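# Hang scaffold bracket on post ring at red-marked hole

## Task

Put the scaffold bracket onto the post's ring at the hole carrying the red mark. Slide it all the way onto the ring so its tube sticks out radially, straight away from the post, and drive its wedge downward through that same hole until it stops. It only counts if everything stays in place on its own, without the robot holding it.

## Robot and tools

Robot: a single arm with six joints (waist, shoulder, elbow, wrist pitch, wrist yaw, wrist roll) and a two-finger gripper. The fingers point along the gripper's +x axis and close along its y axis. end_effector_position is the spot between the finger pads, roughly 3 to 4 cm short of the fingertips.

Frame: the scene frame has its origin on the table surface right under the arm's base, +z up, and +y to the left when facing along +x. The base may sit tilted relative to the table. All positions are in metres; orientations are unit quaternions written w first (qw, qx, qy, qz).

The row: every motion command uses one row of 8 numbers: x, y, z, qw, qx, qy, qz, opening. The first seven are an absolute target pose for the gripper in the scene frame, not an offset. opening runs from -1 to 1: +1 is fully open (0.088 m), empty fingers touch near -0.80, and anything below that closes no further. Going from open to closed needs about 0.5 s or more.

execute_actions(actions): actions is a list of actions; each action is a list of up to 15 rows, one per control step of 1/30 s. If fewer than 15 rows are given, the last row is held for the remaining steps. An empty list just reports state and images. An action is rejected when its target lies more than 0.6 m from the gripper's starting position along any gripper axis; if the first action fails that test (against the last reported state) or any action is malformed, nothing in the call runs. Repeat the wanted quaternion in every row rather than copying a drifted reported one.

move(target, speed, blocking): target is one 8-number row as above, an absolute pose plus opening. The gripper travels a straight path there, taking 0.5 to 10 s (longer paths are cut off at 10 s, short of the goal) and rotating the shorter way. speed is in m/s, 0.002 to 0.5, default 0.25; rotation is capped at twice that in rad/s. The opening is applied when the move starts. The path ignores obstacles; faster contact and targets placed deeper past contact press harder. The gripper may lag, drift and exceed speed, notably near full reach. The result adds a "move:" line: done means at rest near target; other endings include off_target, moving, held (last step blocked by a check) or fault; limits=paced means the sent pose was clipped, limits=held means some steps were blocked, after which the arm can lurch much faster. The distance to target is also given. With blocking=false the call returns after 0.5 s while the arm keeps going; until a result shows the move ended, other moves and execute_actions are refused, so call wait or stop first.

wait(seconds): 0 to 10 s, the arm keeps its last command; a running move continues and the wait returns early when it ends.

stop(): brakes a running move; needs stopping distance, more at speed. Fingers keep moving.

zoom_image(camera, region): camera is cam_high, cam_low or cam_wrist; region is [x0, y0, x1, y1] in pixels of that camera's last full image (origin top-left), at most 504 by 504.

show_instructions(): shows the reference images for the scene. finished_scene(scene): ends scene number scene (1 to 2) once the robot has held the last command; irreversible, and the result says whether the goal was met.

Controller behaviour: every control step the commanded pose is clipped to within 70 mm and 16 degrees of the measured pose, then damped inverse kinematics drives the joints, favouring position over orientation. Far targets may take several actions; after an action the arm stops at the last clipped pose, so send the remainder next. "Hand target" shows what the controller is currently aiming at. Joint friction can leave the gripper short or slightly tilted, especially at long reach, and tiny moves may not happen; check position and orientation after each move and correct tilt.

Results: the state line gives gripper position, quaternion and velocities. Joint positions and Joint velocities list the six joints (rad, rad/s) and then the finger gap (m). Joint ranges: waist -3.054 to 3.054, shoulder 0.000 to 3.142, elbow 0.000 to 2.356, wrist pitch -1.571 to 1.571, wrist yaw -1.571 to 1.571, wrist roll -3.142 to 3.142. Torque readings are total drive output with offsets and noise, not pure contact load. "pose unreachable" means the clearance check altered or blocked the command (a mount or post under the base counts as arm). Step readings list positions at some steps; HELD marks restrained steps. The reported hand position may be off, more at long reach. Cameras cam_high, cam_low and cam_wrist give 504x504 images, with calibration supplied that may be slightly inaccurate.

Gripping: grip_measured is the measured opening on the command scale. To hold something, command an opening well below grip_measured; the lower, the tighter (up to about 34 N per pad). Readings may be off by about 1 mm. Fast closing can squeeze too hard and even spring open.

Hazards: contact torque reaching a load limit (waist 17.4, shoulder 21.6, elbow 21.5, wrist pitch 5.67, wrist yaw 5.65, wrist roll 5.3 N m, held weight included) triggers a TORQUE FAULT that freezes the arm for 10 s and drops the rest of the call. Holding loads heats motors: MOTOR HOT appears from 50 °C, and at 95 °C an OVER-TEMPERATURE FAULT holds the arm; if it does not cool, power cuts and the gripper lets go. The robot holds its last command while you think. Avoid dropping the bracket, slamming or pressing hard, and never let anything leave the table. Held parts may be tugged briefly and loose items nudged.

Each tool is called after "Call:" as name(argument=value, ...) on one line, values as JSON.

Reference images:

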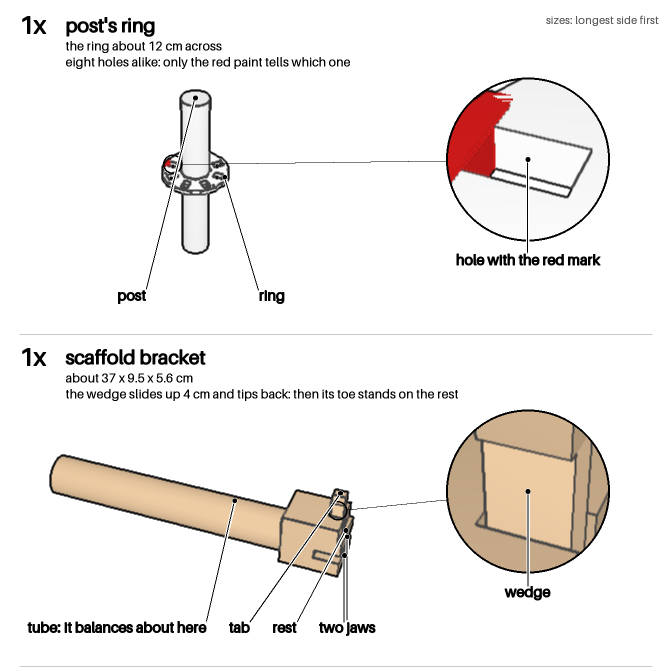

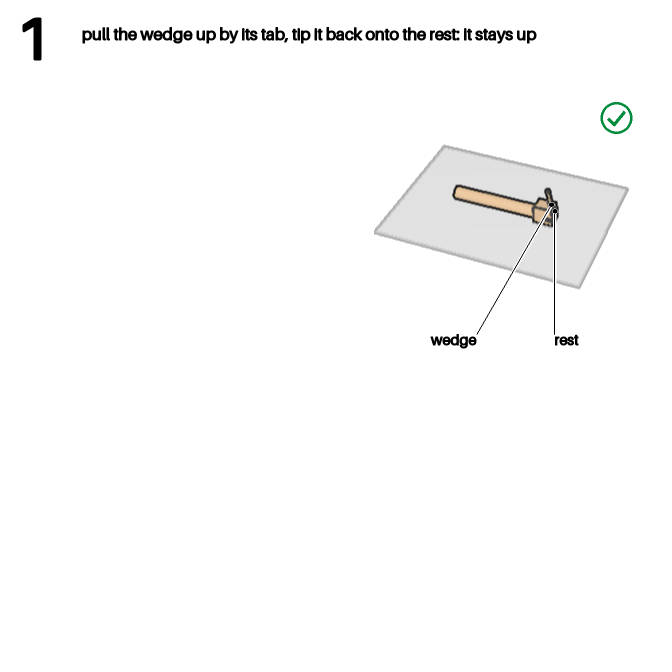

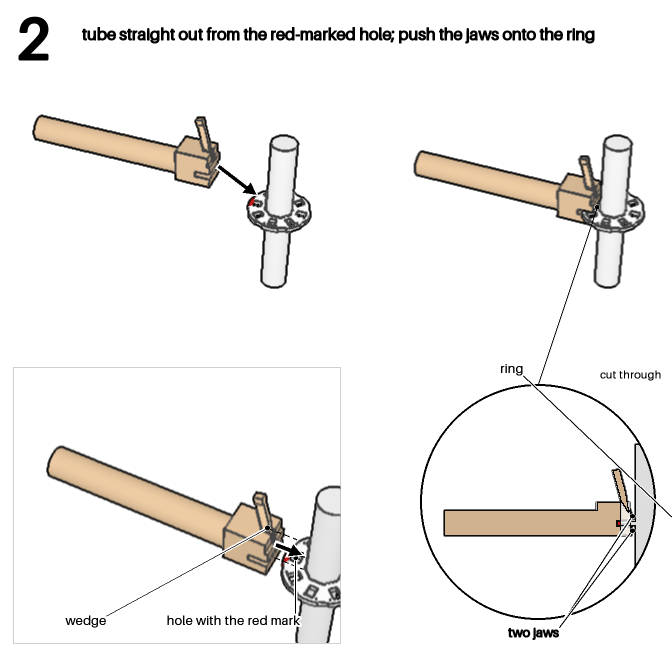

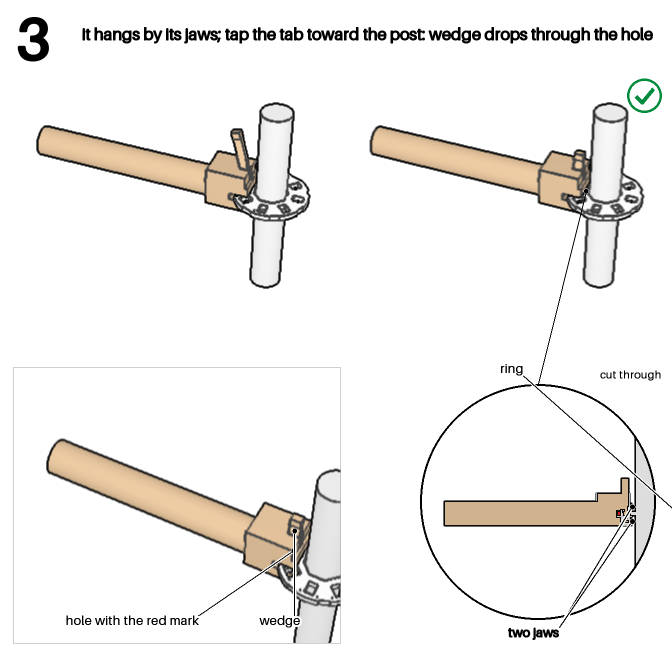

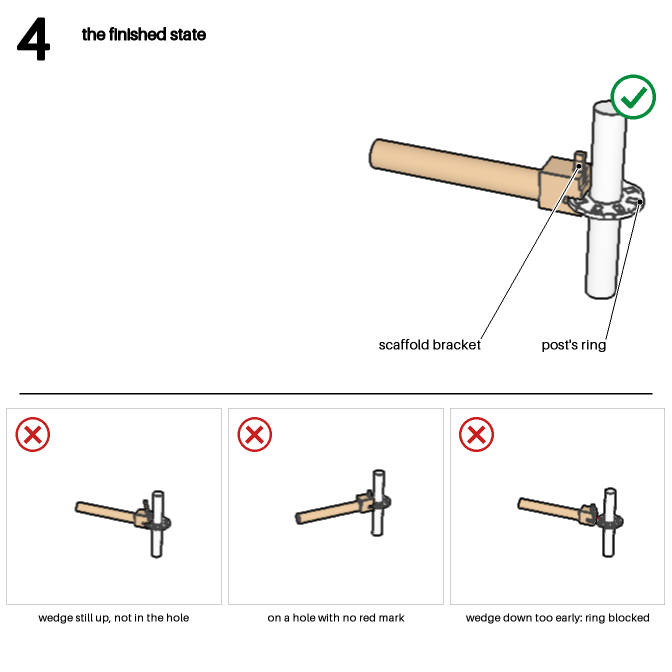

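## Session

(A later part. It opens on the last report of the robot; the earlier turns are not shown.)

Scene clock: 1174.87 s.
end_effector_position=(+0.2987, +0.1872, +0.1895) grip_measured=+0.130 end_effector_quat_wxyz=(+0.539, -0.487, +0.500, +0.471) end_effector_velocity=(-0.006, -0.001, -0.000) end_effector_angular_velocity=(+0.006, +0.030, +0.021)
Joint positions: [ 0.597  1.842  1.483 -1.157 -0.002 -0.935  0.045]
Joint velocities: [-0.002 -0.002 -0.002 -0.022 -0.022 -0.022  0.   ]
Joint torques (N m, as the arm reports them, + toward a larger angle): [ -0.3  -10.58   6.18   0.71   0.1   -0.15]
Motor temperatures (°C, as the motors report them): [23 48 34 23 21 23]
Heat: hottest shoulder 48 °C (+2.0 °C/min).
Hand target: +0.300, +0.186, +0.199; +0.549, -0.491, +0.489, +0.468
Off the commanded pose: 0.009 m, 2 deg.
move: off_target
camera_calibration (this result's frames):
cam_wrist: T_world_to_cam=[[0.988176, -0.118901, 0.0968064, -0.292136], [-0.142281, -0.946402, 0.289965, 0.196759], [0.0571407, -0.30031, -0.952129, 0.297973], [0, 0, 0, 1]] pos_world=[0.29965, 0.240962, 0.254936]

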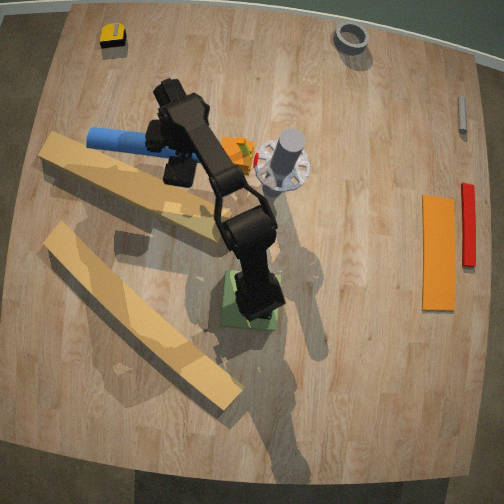

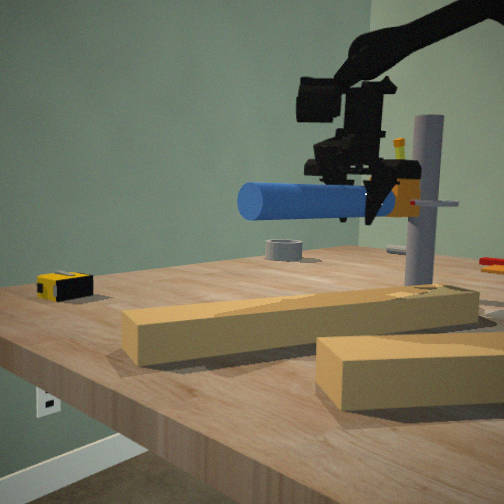

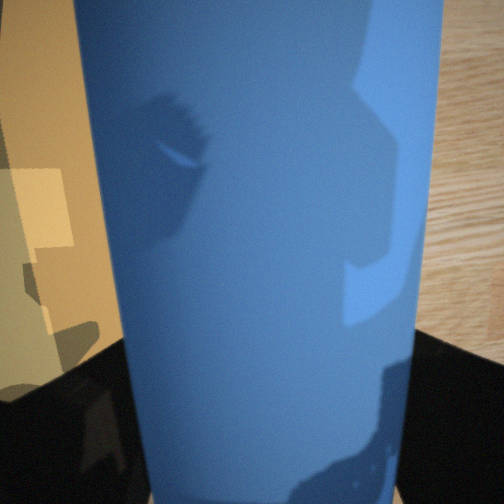

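Call:
execute_actions(actions=[])

Call:
zoom_image(camera="cam_low", region=[384, 176, 432, 226])

Scene clock: 1237.50 s.
end_effector_position=(+0.2986, +0.1871, +0.1894) grip_measured=+0.130 end_effector_quat_wxyz=(+0.539, -0.487, +0.500, +0.471) end_effector_velocity=(-0.002, -0.001, +0.000) end_effector_angular_velocity=(+0.002, +0.010, +0.005)
Joint positions: [ 0.597  1.842  1.482 -1.156 -0.002 -0.935  0.045]
Joint velocities: [-0.002 -0.002 -0.002 -0.007 -0.007 -0.007 -0.   ]
Joint torques (N m, as the arm reports them, + toward a larger angle): [ -0.35 -10.6    6.23   0.67   0.1   -0.15]
Motor temperatures (°C, as the motors report them): [22 49 34 23 21 23]
Heat: hottest shoulder 49 °C (+1.0 °C/min).
Hand target: +0.300, +0.186, +0.198; +0.548, -0.491, +0.489, +0.468
Off the commanded pose: 0.009 m, 2 deg.
camera_calibration (this result's frames):
cam_wrist: T_world_to_cam=[[0.988264, -0.118144, 0.0968276, -0.292218], [-0.141565, -0.946498, 0.290003, 0.196508], [0.057385, -0.300307, -0.952115, 0.297819], [0, 0, 0, 1]] pos_world=[0.299517, 0.240908, 0.254864]

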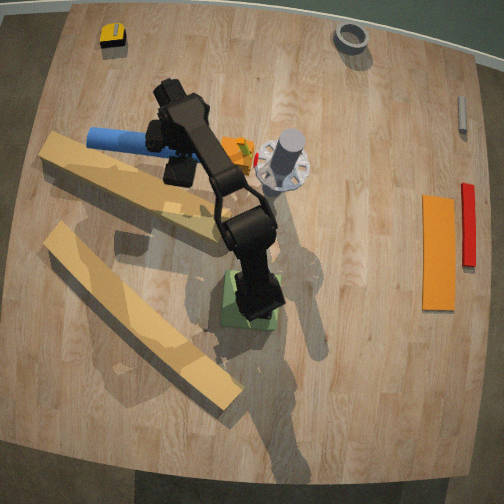

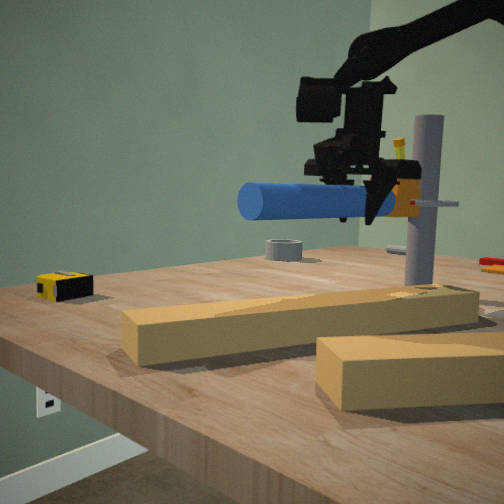

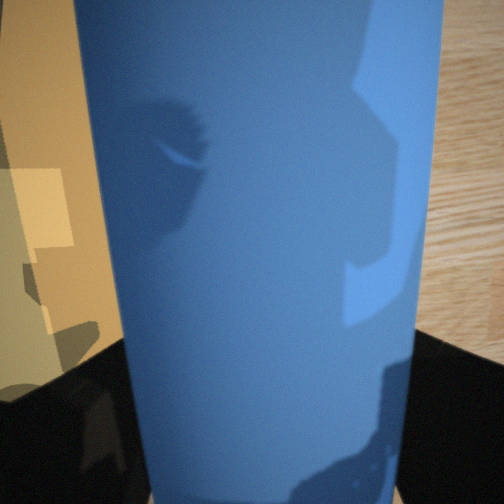

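Region (384, 176, 432, 226) of cam_low's 504x504 image, scaled by 10.080, with more detail than that image has; it fills the left 484 columns of this view, and the rest is white.

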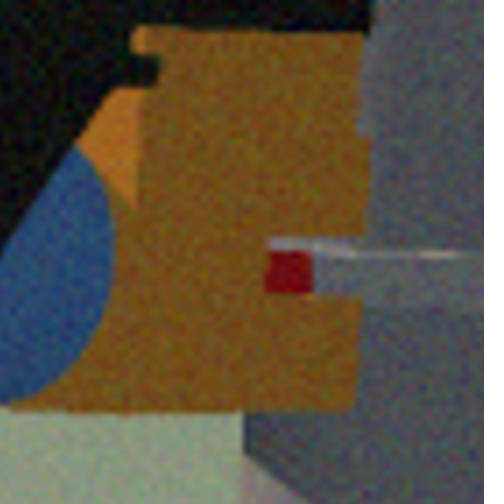

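Call:
execute_actions(actions=[])

Scene clock: 1279.47 s.
end_effector_position=(+0.2986, +0.1869, +0.1894) grip_measured=+0.130 end_effector_quat_wxyz=(+0.539, -0.487, +0.500, +0.471) end_effector_velocity=(-0.002, -0.001, +0.000) end_effector_angular_velocity=(+0.002, +0.010, +0.005)
Joint positions: [ 0.596  1.842  1.481 -1.156 -0.002 -0.935  0.045]
Joint velocities: [-0.002 -0.002 -0.002 -0.007 -0.007 -0.007 -0.   ]
Joint torques (N m, as the arm reports them, + toward a larger angle): [ -0.31 -10.54   6.22   0.67   0.11  -0.14]
Motor temperatures (°C, as the motors report them): [22 50 34 23 21 23]
Heat: hottest shoulder 50 °C (+2.0 °C/min). Fold the arm in close to its base before you think long.
Hand target: +0.300, +0.186, +0.198; +0.549, -0.491, +0.489, +0.468
Off the commanded pose: 0.009 m, 2 deg.
MOTOR HOT: a motor reached 50 °C. Now the hottest motor, joint 2 (shoulder), reports 50 °C. The temperature limit of the motors' drives, at which the controller stops the arm, is 95 °C. To cool a motor, set the load down, stop pushing, or move to a pose that needs little force.
camera_calibration (this result's frames):
cam_wrist: T_world_to_cam=[[0.988219, -0.118521, 0.0968304, -0.292145], [-0.141927, -0.946445, 0.289999, 0.196441], [0.0572736, -0.300325, -0.952116, 0.297833], [0, 0, 0, 1]] pos_world=[0.299525, 0.240742, 0.254893]

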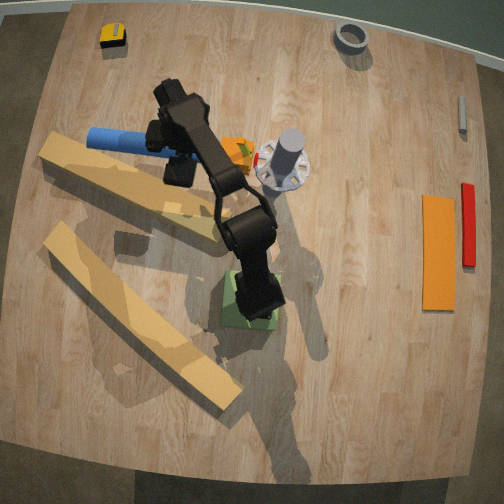

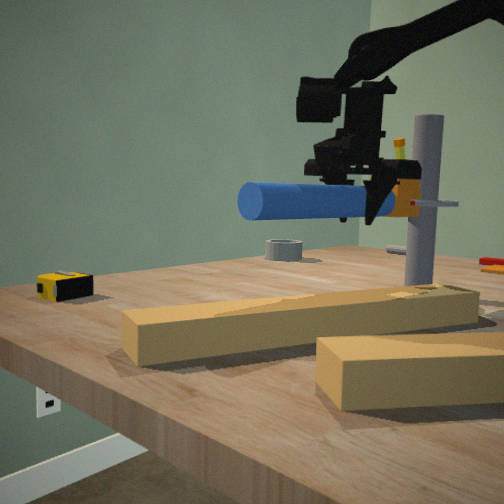

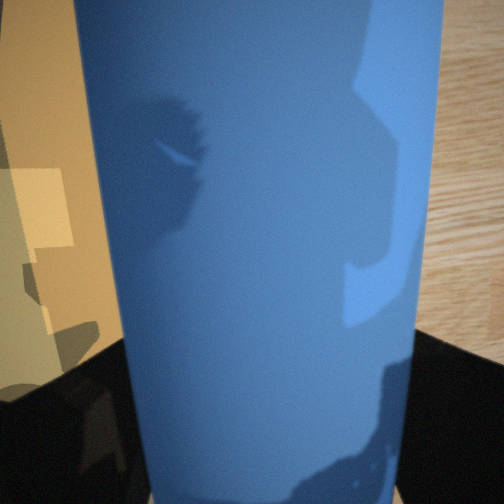

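Call:
move(target=[0.2999,0.1862,0.1960,0.5470,-0.4921,0.4909,0.4666,-0.4], speed=0.01)

Call:
zoom_image(camera="cam_low", region=[384,176,432,226])

Scene clock: 1301.10 s.
end_effector_position=(+0.2991, +0.1867, +0.1888) grip_measured=+0.130 end_effector_quat_wxyz=(+0.540, -0.488, +0.499, +0.470) end_effector_velocity=(-0.000, +0.003, -0.001) end_effector_angular_velocity=(+0.020, +0.009, +0.006)
Joint positions: [ 0.596  1.841  1.478 -1.152  0.001 -0.935  0.045]
Joint velocities: [-0.002  0.002 -0.002  0.007 -0.022 -0.007 -0.   ]
Joint torques (N m, as the arm reports them, + toward a larger angle): [-0.06 -9.93  6.24  0.68  0.18 -0.04]
Motor temperatures (°C, as the motors report them): [22 50 34 23 21 23]
Heat: hottest shoulder 50 °C (+1.0 °C/min). Fold the arm in close to its base before you think long.
Hand target: +0.300, +0.186, +0.196; +0.547, -0.492, +0.491, +0.467
Off the commanded pose: 0.007 m, 1 deg.
MOTOR HOT: still on. Now the hottest motor, joint 2 (shoulder), reports 50 °C; a drive's own limit is 95 °C.
move: done
camera_calibration (this result's frames):
cam_wrist: T_world_to_cam=[[0.987882, -0.118521, 0.100207, -0.2931], [-0.143014, -0.945962, 0.291039, 0.196464], [0.0602975, -0.301843, -0.951449, 0.296397], [0, 0, 0, 1]] pos_world=[0.299773, 0.240575, 0.254199]

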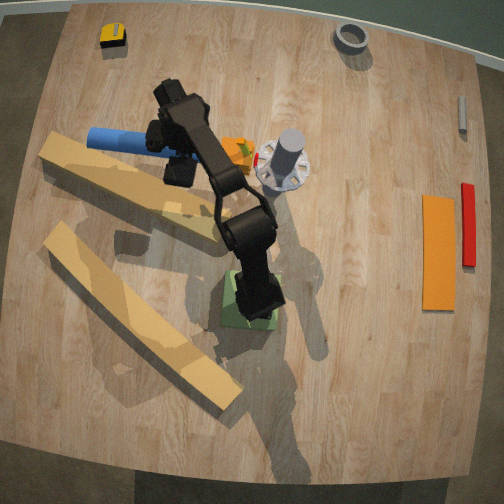

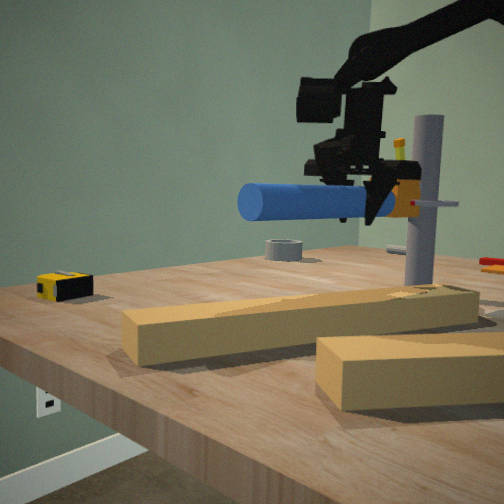

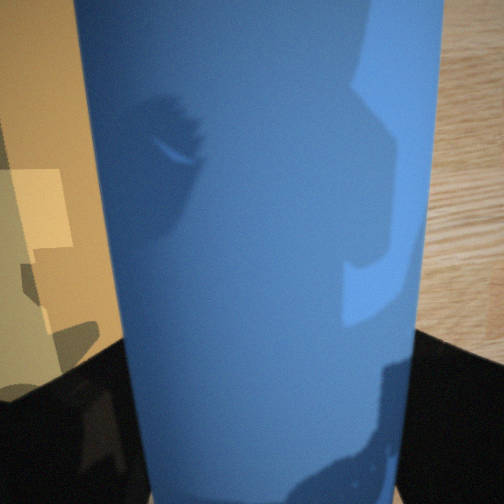

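Region (384, 176, 432, 226) of cam_low's 504x504 image, scaled by 10.080, with more detail than that image has; it fills the left 484 columns of this view, and the rest is white.

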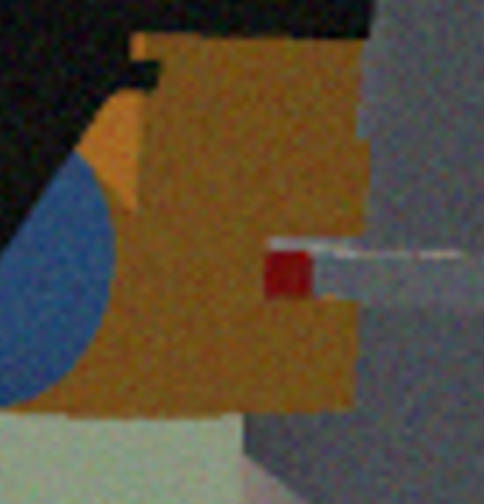

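Call:
move(target=[0.2995,0.1862,0.1946,0.5462,-0.4929,0.4918,0.4658,-0.4], speed=0.01)

Call:
zoom_image(camera="cam_low", region=[384,176,432,226])

Scene clock: 1310.30 s.
end_effector_position=(+0.2990, +0.1861, +0.1877) grip_measured=+0.130 end_effector_quat_wxyz=(+0.539, -0.489, +0.500, +0.469) end_effector_velocity=(-0.002, -0.001, +0.000) end_effector_angular_velocity=(+0.002, +0.010, +0.005)
Joint positions: [ 0.596  1.841  1.474 -1.148  0.004 -0.936  0.045]
Joint velocities: [-0.002 -0.002 -0.002 -0.007 -0.007 -0.007  0.   ]
Joint torques (N m, as the arm reports them, + toward a larger angle): [ 0.07 -9.76  6.21  0.69  0.18  0.03]
Motor temperatures (°C, as the motors report them): [22 49 34 23 21 23]
Heat: hottest shoulder 49 °C (+0.0 °C/min). Fold the arm in close to its base before you think long.
Hand target: +0.299, +0.186, +0.194; +0.546, -0.493, +0.492, +0.466
Off the commanded pose: 0.007 m, 1 deg.
MOTOR HOT: still on. Now the hottest motor, joint 2 (shoulder), reports 49 °C; a drive's own limit is 95 °C.
move: done
camera_calibration (this result's frames):
cam_wrist: T_world_to_cam=[[0.987839, -0.118019, 0.101219, -0.293248], [-0.14303, -0.945047, 0.293986, 0.195496], [0.0609604, -0.304888, -0.950435, 0.295299], [0, 0, 0, 1]] pos_world=[0.299642, 0.240177, 0.252871]

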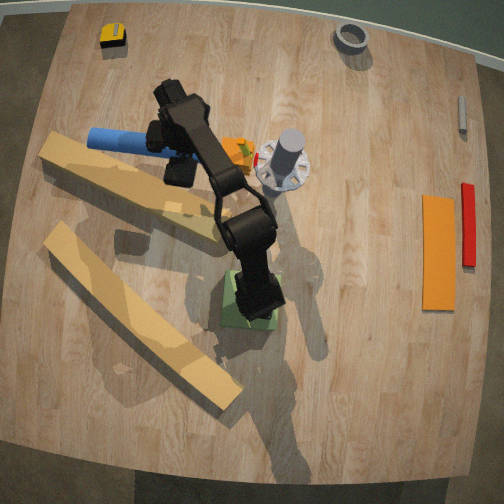

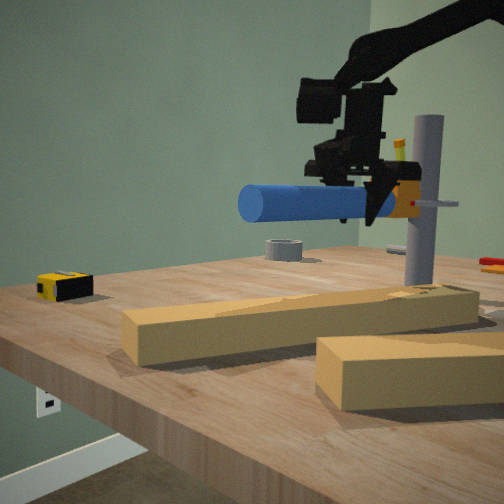

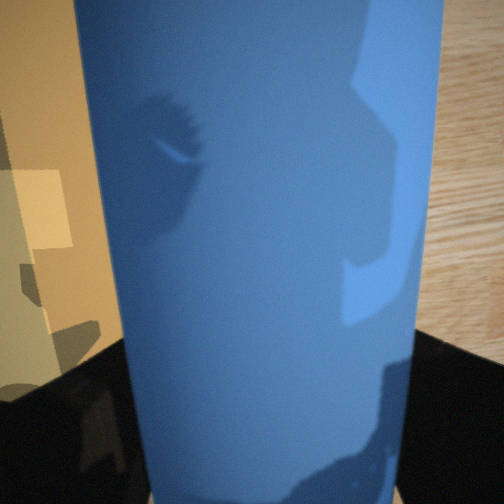

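Region (384, 176, 432, 226) of cam_low's 504x504 image, scaled by 10.080, with more detail than that image has; it fills the left 484 columns of this view, and the rest is white.

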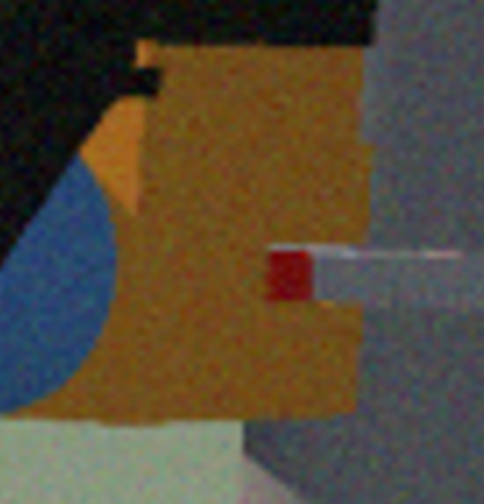

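Call:
move(target=[0.2993,0.1862,0.1937,0.5462,-0.4929,0.4918,0.4658,-0.4], speed=0.01)

Call:
zoom_image(camera="cam_low", region=[384,176,432,226])

Scene clock: 1330.97 s.
end_effector_position=(+0.2989, +0.1859, +0.1868) grip_measured=+0.130 end_effector_quat_wxyz=(+0.539, -0.489, +0.500, +0.469) end_effector_velocity=(-0.005, -0.003, -0.000) end_effector_angular_velocity=(-0.005, +0.023, -0.010)
Joint positions: [ 0.596  1.841  1.47  -1.145  0.005 -0.936  0.045]
Joint velocities: [-0.002 -0.002 -0.002 -0.022 -0.007  0.007 -0.   ]
Joint torques (N m, as the arm reports them, + toward a larger angle): [ 0.14 -9.85  6.26  0.72  0.18  0.03]
Motor temperatures (°C, as the motors report them): [22 49 34 23 21 23]
Heat: hottest shoulder 49 °C (+0.0 °C/min). Fold the arm in close to its base before you think long.
Hand target: +0.299, +0.186, +0.194; +0.546, -0.493, +0.492, +0.466
Off the commanded pose: 0.007 m, 1 deg.
MOTOR HOT: still on. Now the hottest motor, joint 2 (shoulder), reports 49 °C; a drive's own limit is 95 °C.
move: done
camera_calibration (this result's frames):
cam_wrist: T_world_to_cam=[[0.987816, -0.118009, 0.101455, -0.293086], [-0.14311, -0.944949, 0.294263, 0.195518], [0.0611442, -0.305197, -0.950324, 0.294448], [0, 0, 0, 1]] pos_world=[0.299492, 0.240032, 0.252022]

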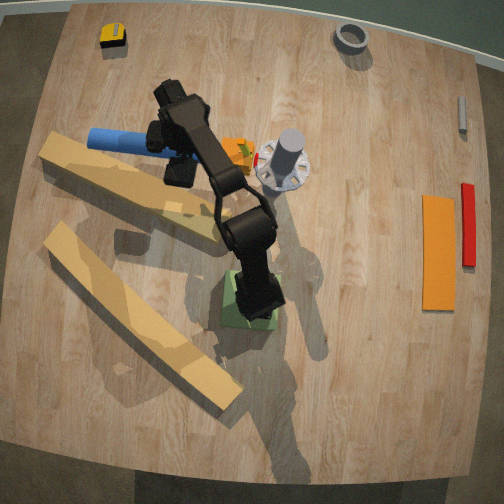

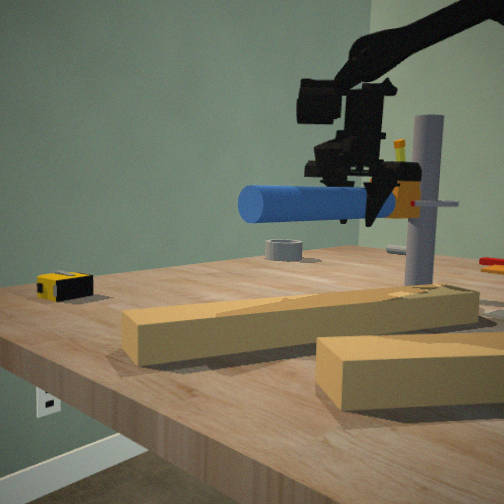

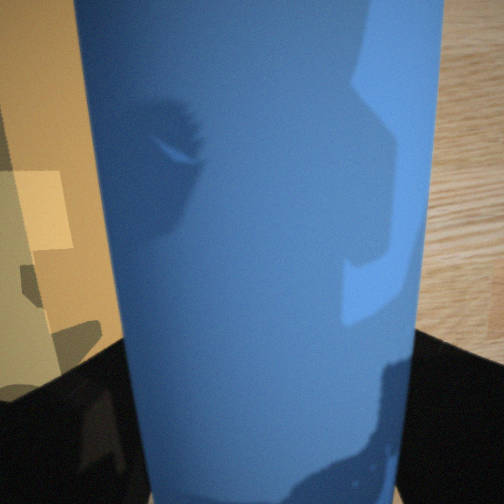

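Region (384, 176, 432, 226) of cam_low's 504x504 image, scaled by 10.080, with more detail than that image has; it fills the left 484 columns of this view, and the rest is white.

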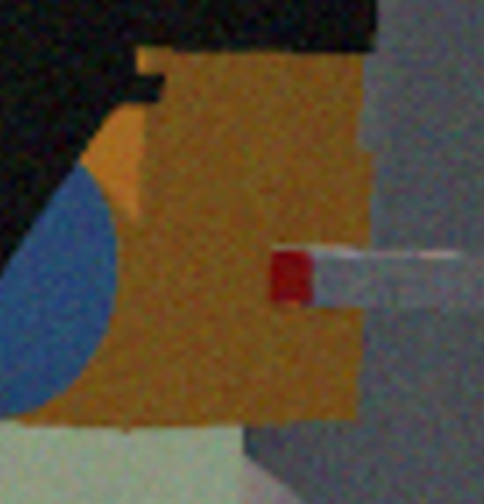

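Call:
execute_actions(actions=[[[0.2993,0.1860,0.1941,0.5462,-0.4929,0.4918,0.4658,-0.4],[0.2993,0.1860,0.1941,0.5462,-0.4929,0.4918,0.4658,-0.4],[0.2994,0.1858,0.1945,0.5462,-0.4929,0.4918,0.4658,-0.4],[0.2994,0.1858,0.1945,0.5462,-0.4929,0.4918,0.4658,-0.4],[0.2994,0.1856,0.1949,0.5462,-0.4929,0.4918,0.4658,-0.4],[0.2994,0.1856,0.1949,0.5462,-0.4929,0.4918,0.4658,-0.4],[0.2995,0.1854,0.1953,0.5462,-0.4929,0.4918,0.4658,-0.4],[0.2995,0.1854,0.1953,0.5462,-0.4929,0.4918,0.4658,-0.4],[0.2995,0.1851,0.1956,0.5462,-0.4929,0.4918,0.4658,-0.4],[0.2995,0.1851,0.1956,0.5462,-0.4929,0.4918,0.4658,-0.4],[0.2995,0.1847,0.1958,0.5462,-0.4929,0.4918,0.4658,-0.4],[0.2995,0.1847,0.1958,0.5462,-0.4929,0.4918,0.4658,-0.4],[0.2995,0.1843,0.1959,0.5462,-0.4929,0.4918,0.4658,-0.4],[0.2995,0.1843,0.1959,0.5462,-0.4929,0.4918,0.4658,-0.4],[0.2994,0.1839,0.1959,0.5462,-0.4929,0.4918,0.4658,-0.4]],[[0.2994,0.1835,0.1959,0.5462,-0.4929,0.4918,0.4658,-0.4]]])

Call:
zoom_image(camera="cam_low", region=[384,176,432,226])

Scene clock: 1395.87 s.
end_effector_position=(+0.2986, +0.1849, +0.1867) grip_measured=+0.130 end_effector_quat_wxyz=(+0.538, -0.489, +0.501, +0.469) end_effector_velocity=(-0.003, -0.002, -0.001) end_effector_angular_velocity=(-0.001, +0.014, +0.020)
Joint positions: [ 0.595  1.841  1.47  -1.148  0.005 -0.937  0.045]
Joint velocities: [-0.002 -0.002 -0.007 -0.007 -0.007 -0.022 -0.   ]
Joint torques (N m, as the arm reports them, + toward a larger angle): [ -0.31 -10.55   6.38   0.41   0.15  -0.16]
Motor temperatures (°C, as the motors report them): [22 50 34 23 21 23]
Heat: hottest shoulder 50 °C (+1.0 °C/min). Fold the arm in close to its base before you think long.
Hand target: +0.299, +0.183, +0.196; +0.546, -0.493, +0.492, +0.466
Off the commanded pose: 0.009 m, 2 deg.
MOTOR HOT: still on. Now the hottest motor, joint 2 (shoulder), reports 50 °C; a drive's own limit is 95 °C.
Step readings (end_effector_position; steps 1 to 15: 1st action; 16 to 30: 2nd action):
0: (+0.2987, +0.1860, +0.1867)
1: (+0.2987, +0.1860, +0.1867)
2: (+0.2987, +0.1860, +0.1867)
4: (+0.2987, +0.1860, +0.1867)
8: (+0.2987, +0.1860, +0.1867)
15: (+0.2982, +0.1857, +0.1867)
16: (+0.2982, +0.1855, +0.1867)
17: (+0.2982, +0.1855, +0.1867)
19: (+0.2984, +0.1853, +0.1867)
23: (+0.2986, +0.1849, +0.1867)
30: end_effector_position above
camera_calibration (this result's frames):
cam_wrist: T_world_to_cam=[[0.988009, -0.118624, 0.0988222, -0.29235], [-0.143024, -0.944287, 0.296424, 0.194043], [0.0581534, -0.307003, -0.94993, 0.295198], [0, 0, 0, 1]] pos_world=[0.29943, 0.239179, 0.25179]

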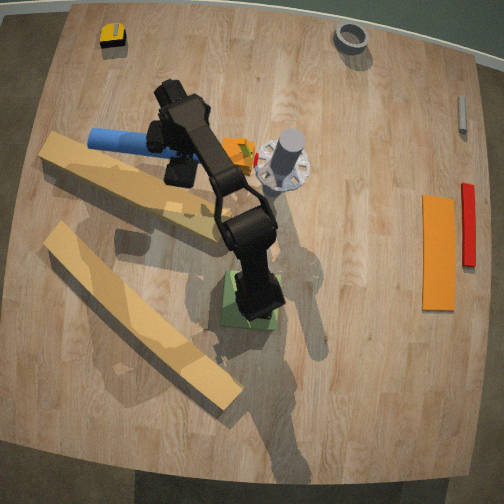

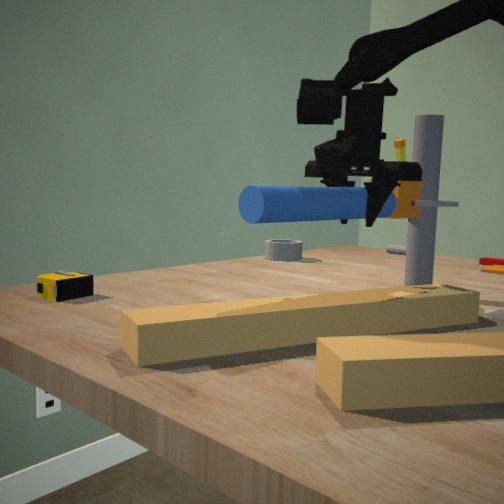

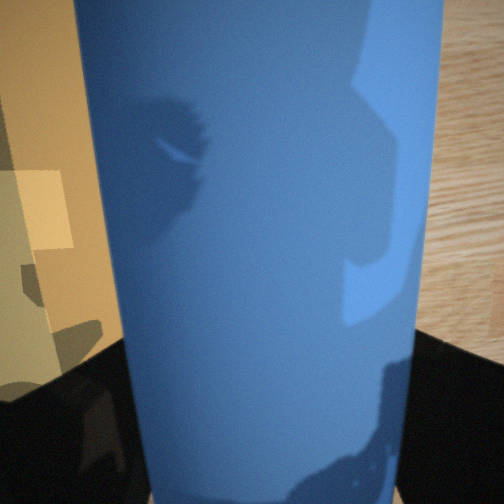

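Region (384, 176, 432, 226) of cam_low's 504x504 image, scaled by 10.080, with more detail than that image has; it fills the left 484 columns of this view, and the rest is white.

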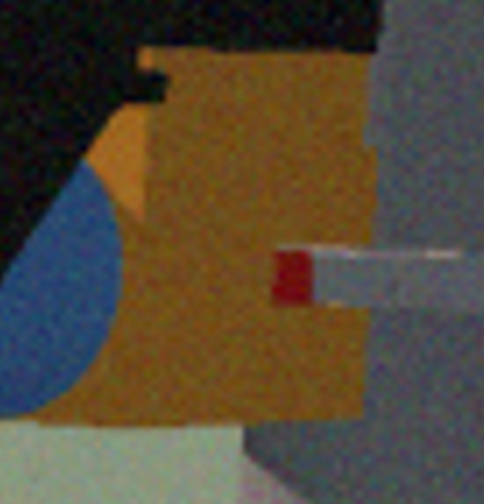

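Call:
move(target=[0.2990,0.1785,0.1959,0.5462,-0.4929,0.4918,0.4658,-0.4], speed=0.01)

Call:
zoom_image(camera="cam_low", region=[384,176,432,226])

Scene clock: 1406.17 s.
end_effector_position=(+0.2978, +0.1801, +0.1859) grip_measured=+0.130 end_effector_quat_wxyz=(+0.537, -0.489, +0.502, +0.470) end_effector_velocity=(-0.004, -0.004, -0.000) end_effector_angular_velocity=(-0.018, +0.015, +0.004)
Joint positions: [ 0.583  1.833  1.456 -1.147  0.004 -0.949  0.045]
Joint velocities: [-0.002 -0.002 -0.002 -0.022  0.007 -0.007 -0.   ]
Joint torques (N m, as the arm reports them, + toward a larger angle): [ -0.32 -10.72   6.23   0.59   0.14  -0.13]
Motor temperatures (°C, as the motors report them): [22 50 34 23 21 23]
Heat: hottest shoulder 50 °C (+1.0 °C/min). Fold the arm in close to its base before you think long.
Hand target: +0.299, +0.179, +0.196; +0.546, -0.493, +0.492, +0.466
Off the commanded pose: 0.010 m, 2 deg.
MOTOR HOT: still on. Now the hottest motor, joint 2 (shoulder), reports 50 °C; a drive's own limit is 95 °C.
move: off_target
camera_calibration (this result's frames):
cam_wrist: T_world_to_cam=[[0.988427, -0.117716, 0.0956837, -0.291832], [-0.141318, -0.943836, 0.29867, 0.188569], [0.0551516, -0.308735, -0.949548, 0.294161], [0, 0, 0, 1]] pos_world=[0.29888, 0.234443, 0.250924]

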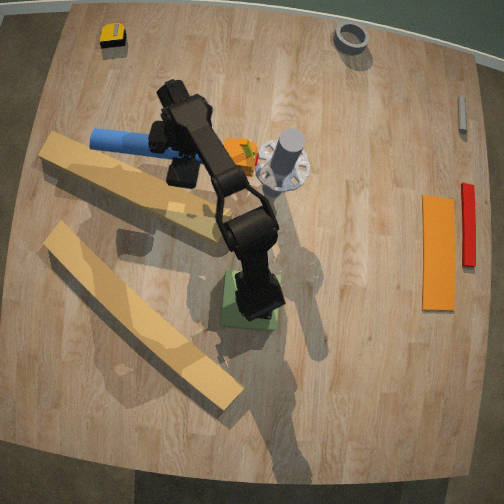

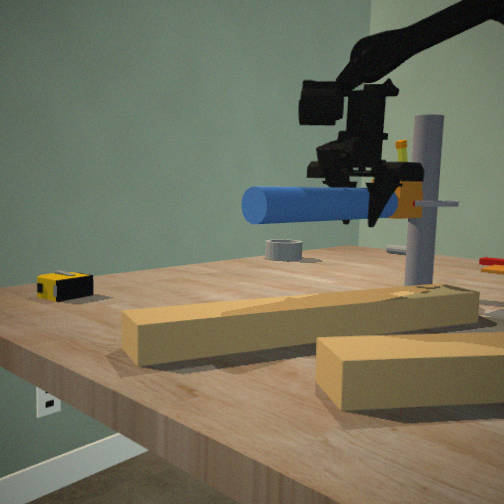

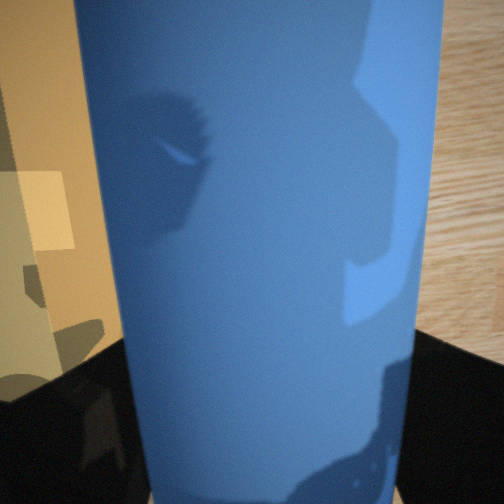

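Region (384, 176, 432, 226) of cam_low's 504x504 image, scaled by 10.080, with more detail than that image has; it fills the left 484 columns of this view, and the rest is white.

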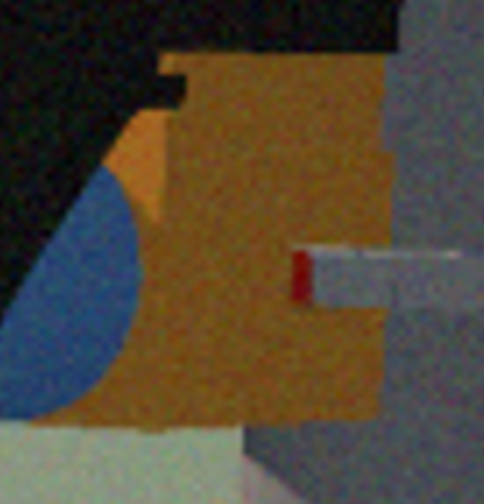

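Call:
move(target=[0.2985,0.1685,0.1968,0.5462,-0.4929,0.4918,0.4658,-0.4], speed=0.015)

Call:
zoom_image(camera="cam_low", region=[392,176,440,226])

Scene clock: 1420.63 s.
end_effector_position=(+0.2974, +0.1713, +0.1863) grip_measured=+0.130 end_effector_quat_wxyz=(+0.537, -0.488, +0.502, +0.471) end_effector_velocity=(-0.002, -0.003, -0.001) end_effector_angular_velocity=(+0.000, +0.014, +0.000)
Joint positions: [ 0.56   1.813  1.433 -1.142 -0.001 -0.973  0.045]
Joint velocities: [-0.007 -0.002 -0.007 -0.007 -0.007 -0.007  0.   ]
Joint torques (N m, as the arm reports them, + toward a larger angle): [ -0.51 -10.91   6.33   0.34   0.23  -0.18]
Motor temperatures (°C, as the motors report them): [22 51 34 23 21 23]
Heat: hottest shoulder 51 °C (+2.0 °C/min). Fold the arm in close to its base before you think long.
Hand target: +0.298, +0.169, +0.197; +0.546, -0.493, +0.492, +0.466
Off the commanded pose: 0.011 m, 2 deg.
MOTOR HOT: still on. Now the hottest motor, joint 2 (shoulder), reports 51 °C; a drive's own limit is 95 °C.
move: off_target
camera_calibration (this result's frames):
cam_wrist: T_world_to_cam=[[0.988735, -0.116301, 0.0942157, -0.292506], [-0.139343, -0.945051, 0.295739, 0.180247], [0.0546438, -0.305536, -0.950611, 0.291633], [0, 0, 0, 1]] pos_world=[0.298392, 0.225429, 0.251482]

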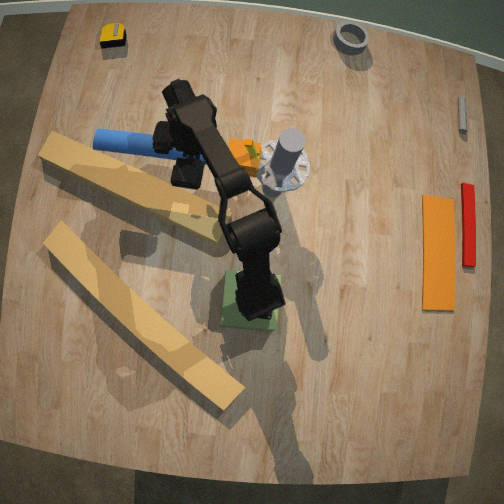

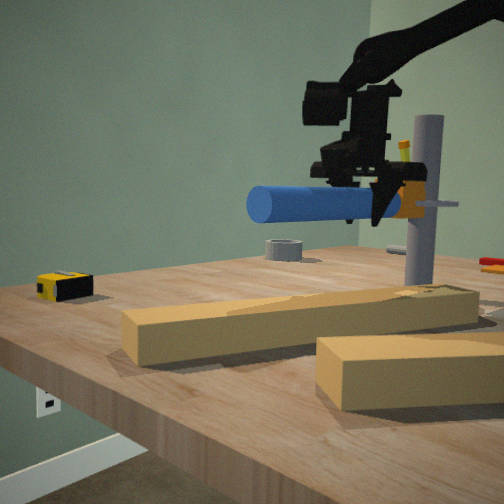

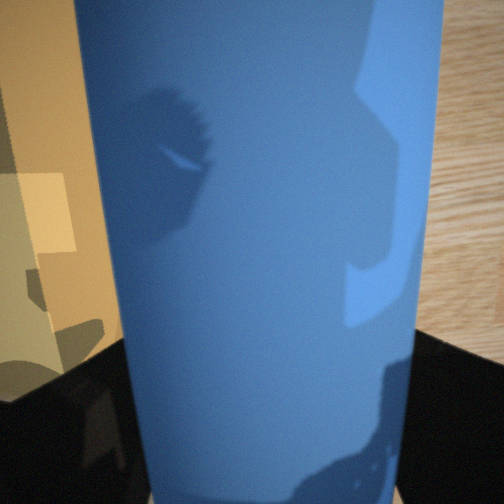

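Region (392, 176, 440, 226) of cam_low's 504x504 image, scaled by 10.080, with more detail than that image has; it fills the left 484 columns of this view, and the rest is white.

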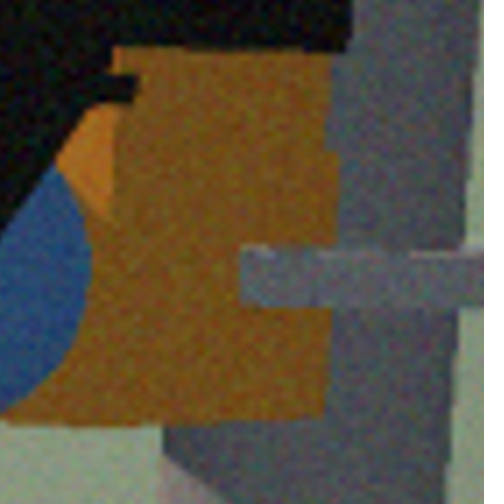

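Call:
move(target=[0.2974,0.1560,0.1963,0.5462,-0.4929,0.4918,0.4658,-0.4], speed=0.015)

Call:
zoom_image(camera="cam_low", region=[392,176,440,226])

Call:
zoom_image(camera="cam_high", region=[220,120,320,200])

Scene clock: 1430.63 s.
end_effector_position=(+0.2964, +0.1587, +0.1862) grip_measured=+0.130 end_effector_quat_wxyz=(+0.537, -0.488, +0.501, +0.471) end_effector_velocity=(-0.002, -0.003, -0.001) end_effector_angular_velocity=(-0.013, +0.007, +0.004)
Joint positions: [ 0.528  1.787  1.399 -1.134 -0.003 -1.006  0.045]
Joint velocities: [-0.002 -0.002 -0.007 -0.007  0.007 -0.007 -0.   ]
Joint torques (N m, as the arm reports them, + toward a larger angle): [ -0.57 -10.62   6.23   0.34   0.24  -0.14]
Motor temperatures (°C, as the motors report them): [22 52 34 23 21 23]
Heat: hottest shoulder 52 °C (+3.0 °C/min). Fold the arm in close to its base before you think long.
Hand target: +0.297, +0.156, +0.196; +0.546, -0.493, +0.492, +0.466
Off the commanded pose: 0.010 m, 2 deg.
MOTOR HOT: still on. Now the hottest motor, joint 2 (shoulder), reports 52 °C; a drive's own limit is 95 °C.
move: off_target
camera_calibration (this result's frames):
cam_wrist: T_world_to_cam=[[0.988698, -0.116334, 0.0945622, -0.293048], [-0.139392, -0.945523, 0.294204, 0.168692], [0.0551848, -0.304061, -0.951053, 0.287458], [0, 0, 0, 1]] pos_world=[0.297387, 0.212815, 0.25147]

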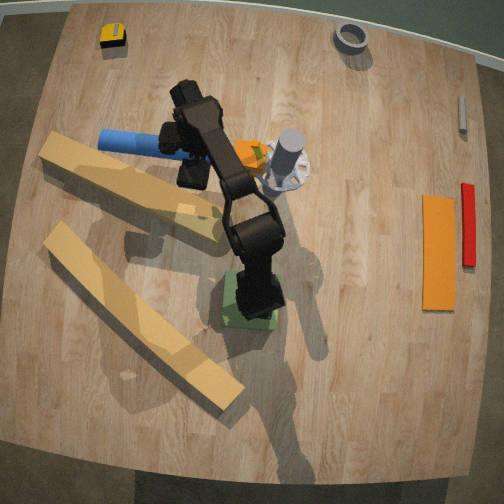

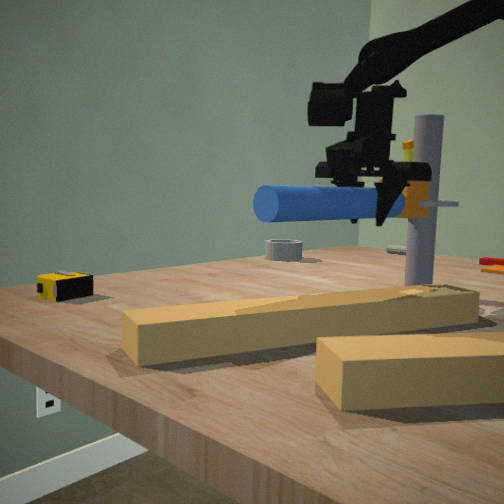

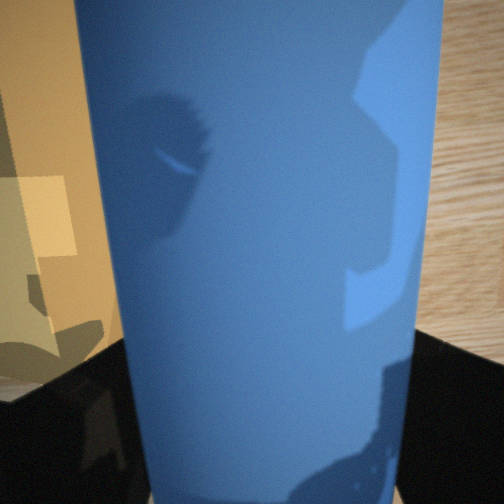

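Region (392, 176, 440, 226) of cam_low's 504x504 image, scaled by 10.080, with more detail than that image has; it fills the left 484 columns of this view, and the rest is white.

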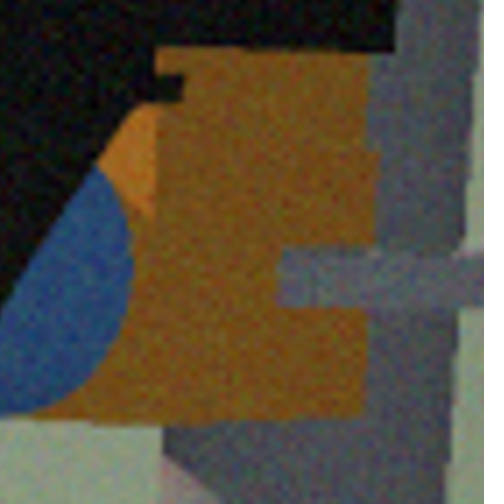

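Region (220, 120, 320, 200) of cam_high's 504x504 image, scaled by 5.040, with more detail than that image has; it fills the top 403 rows of this view, and the rest is white.

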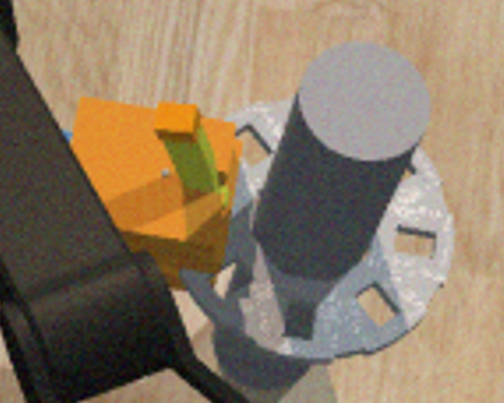

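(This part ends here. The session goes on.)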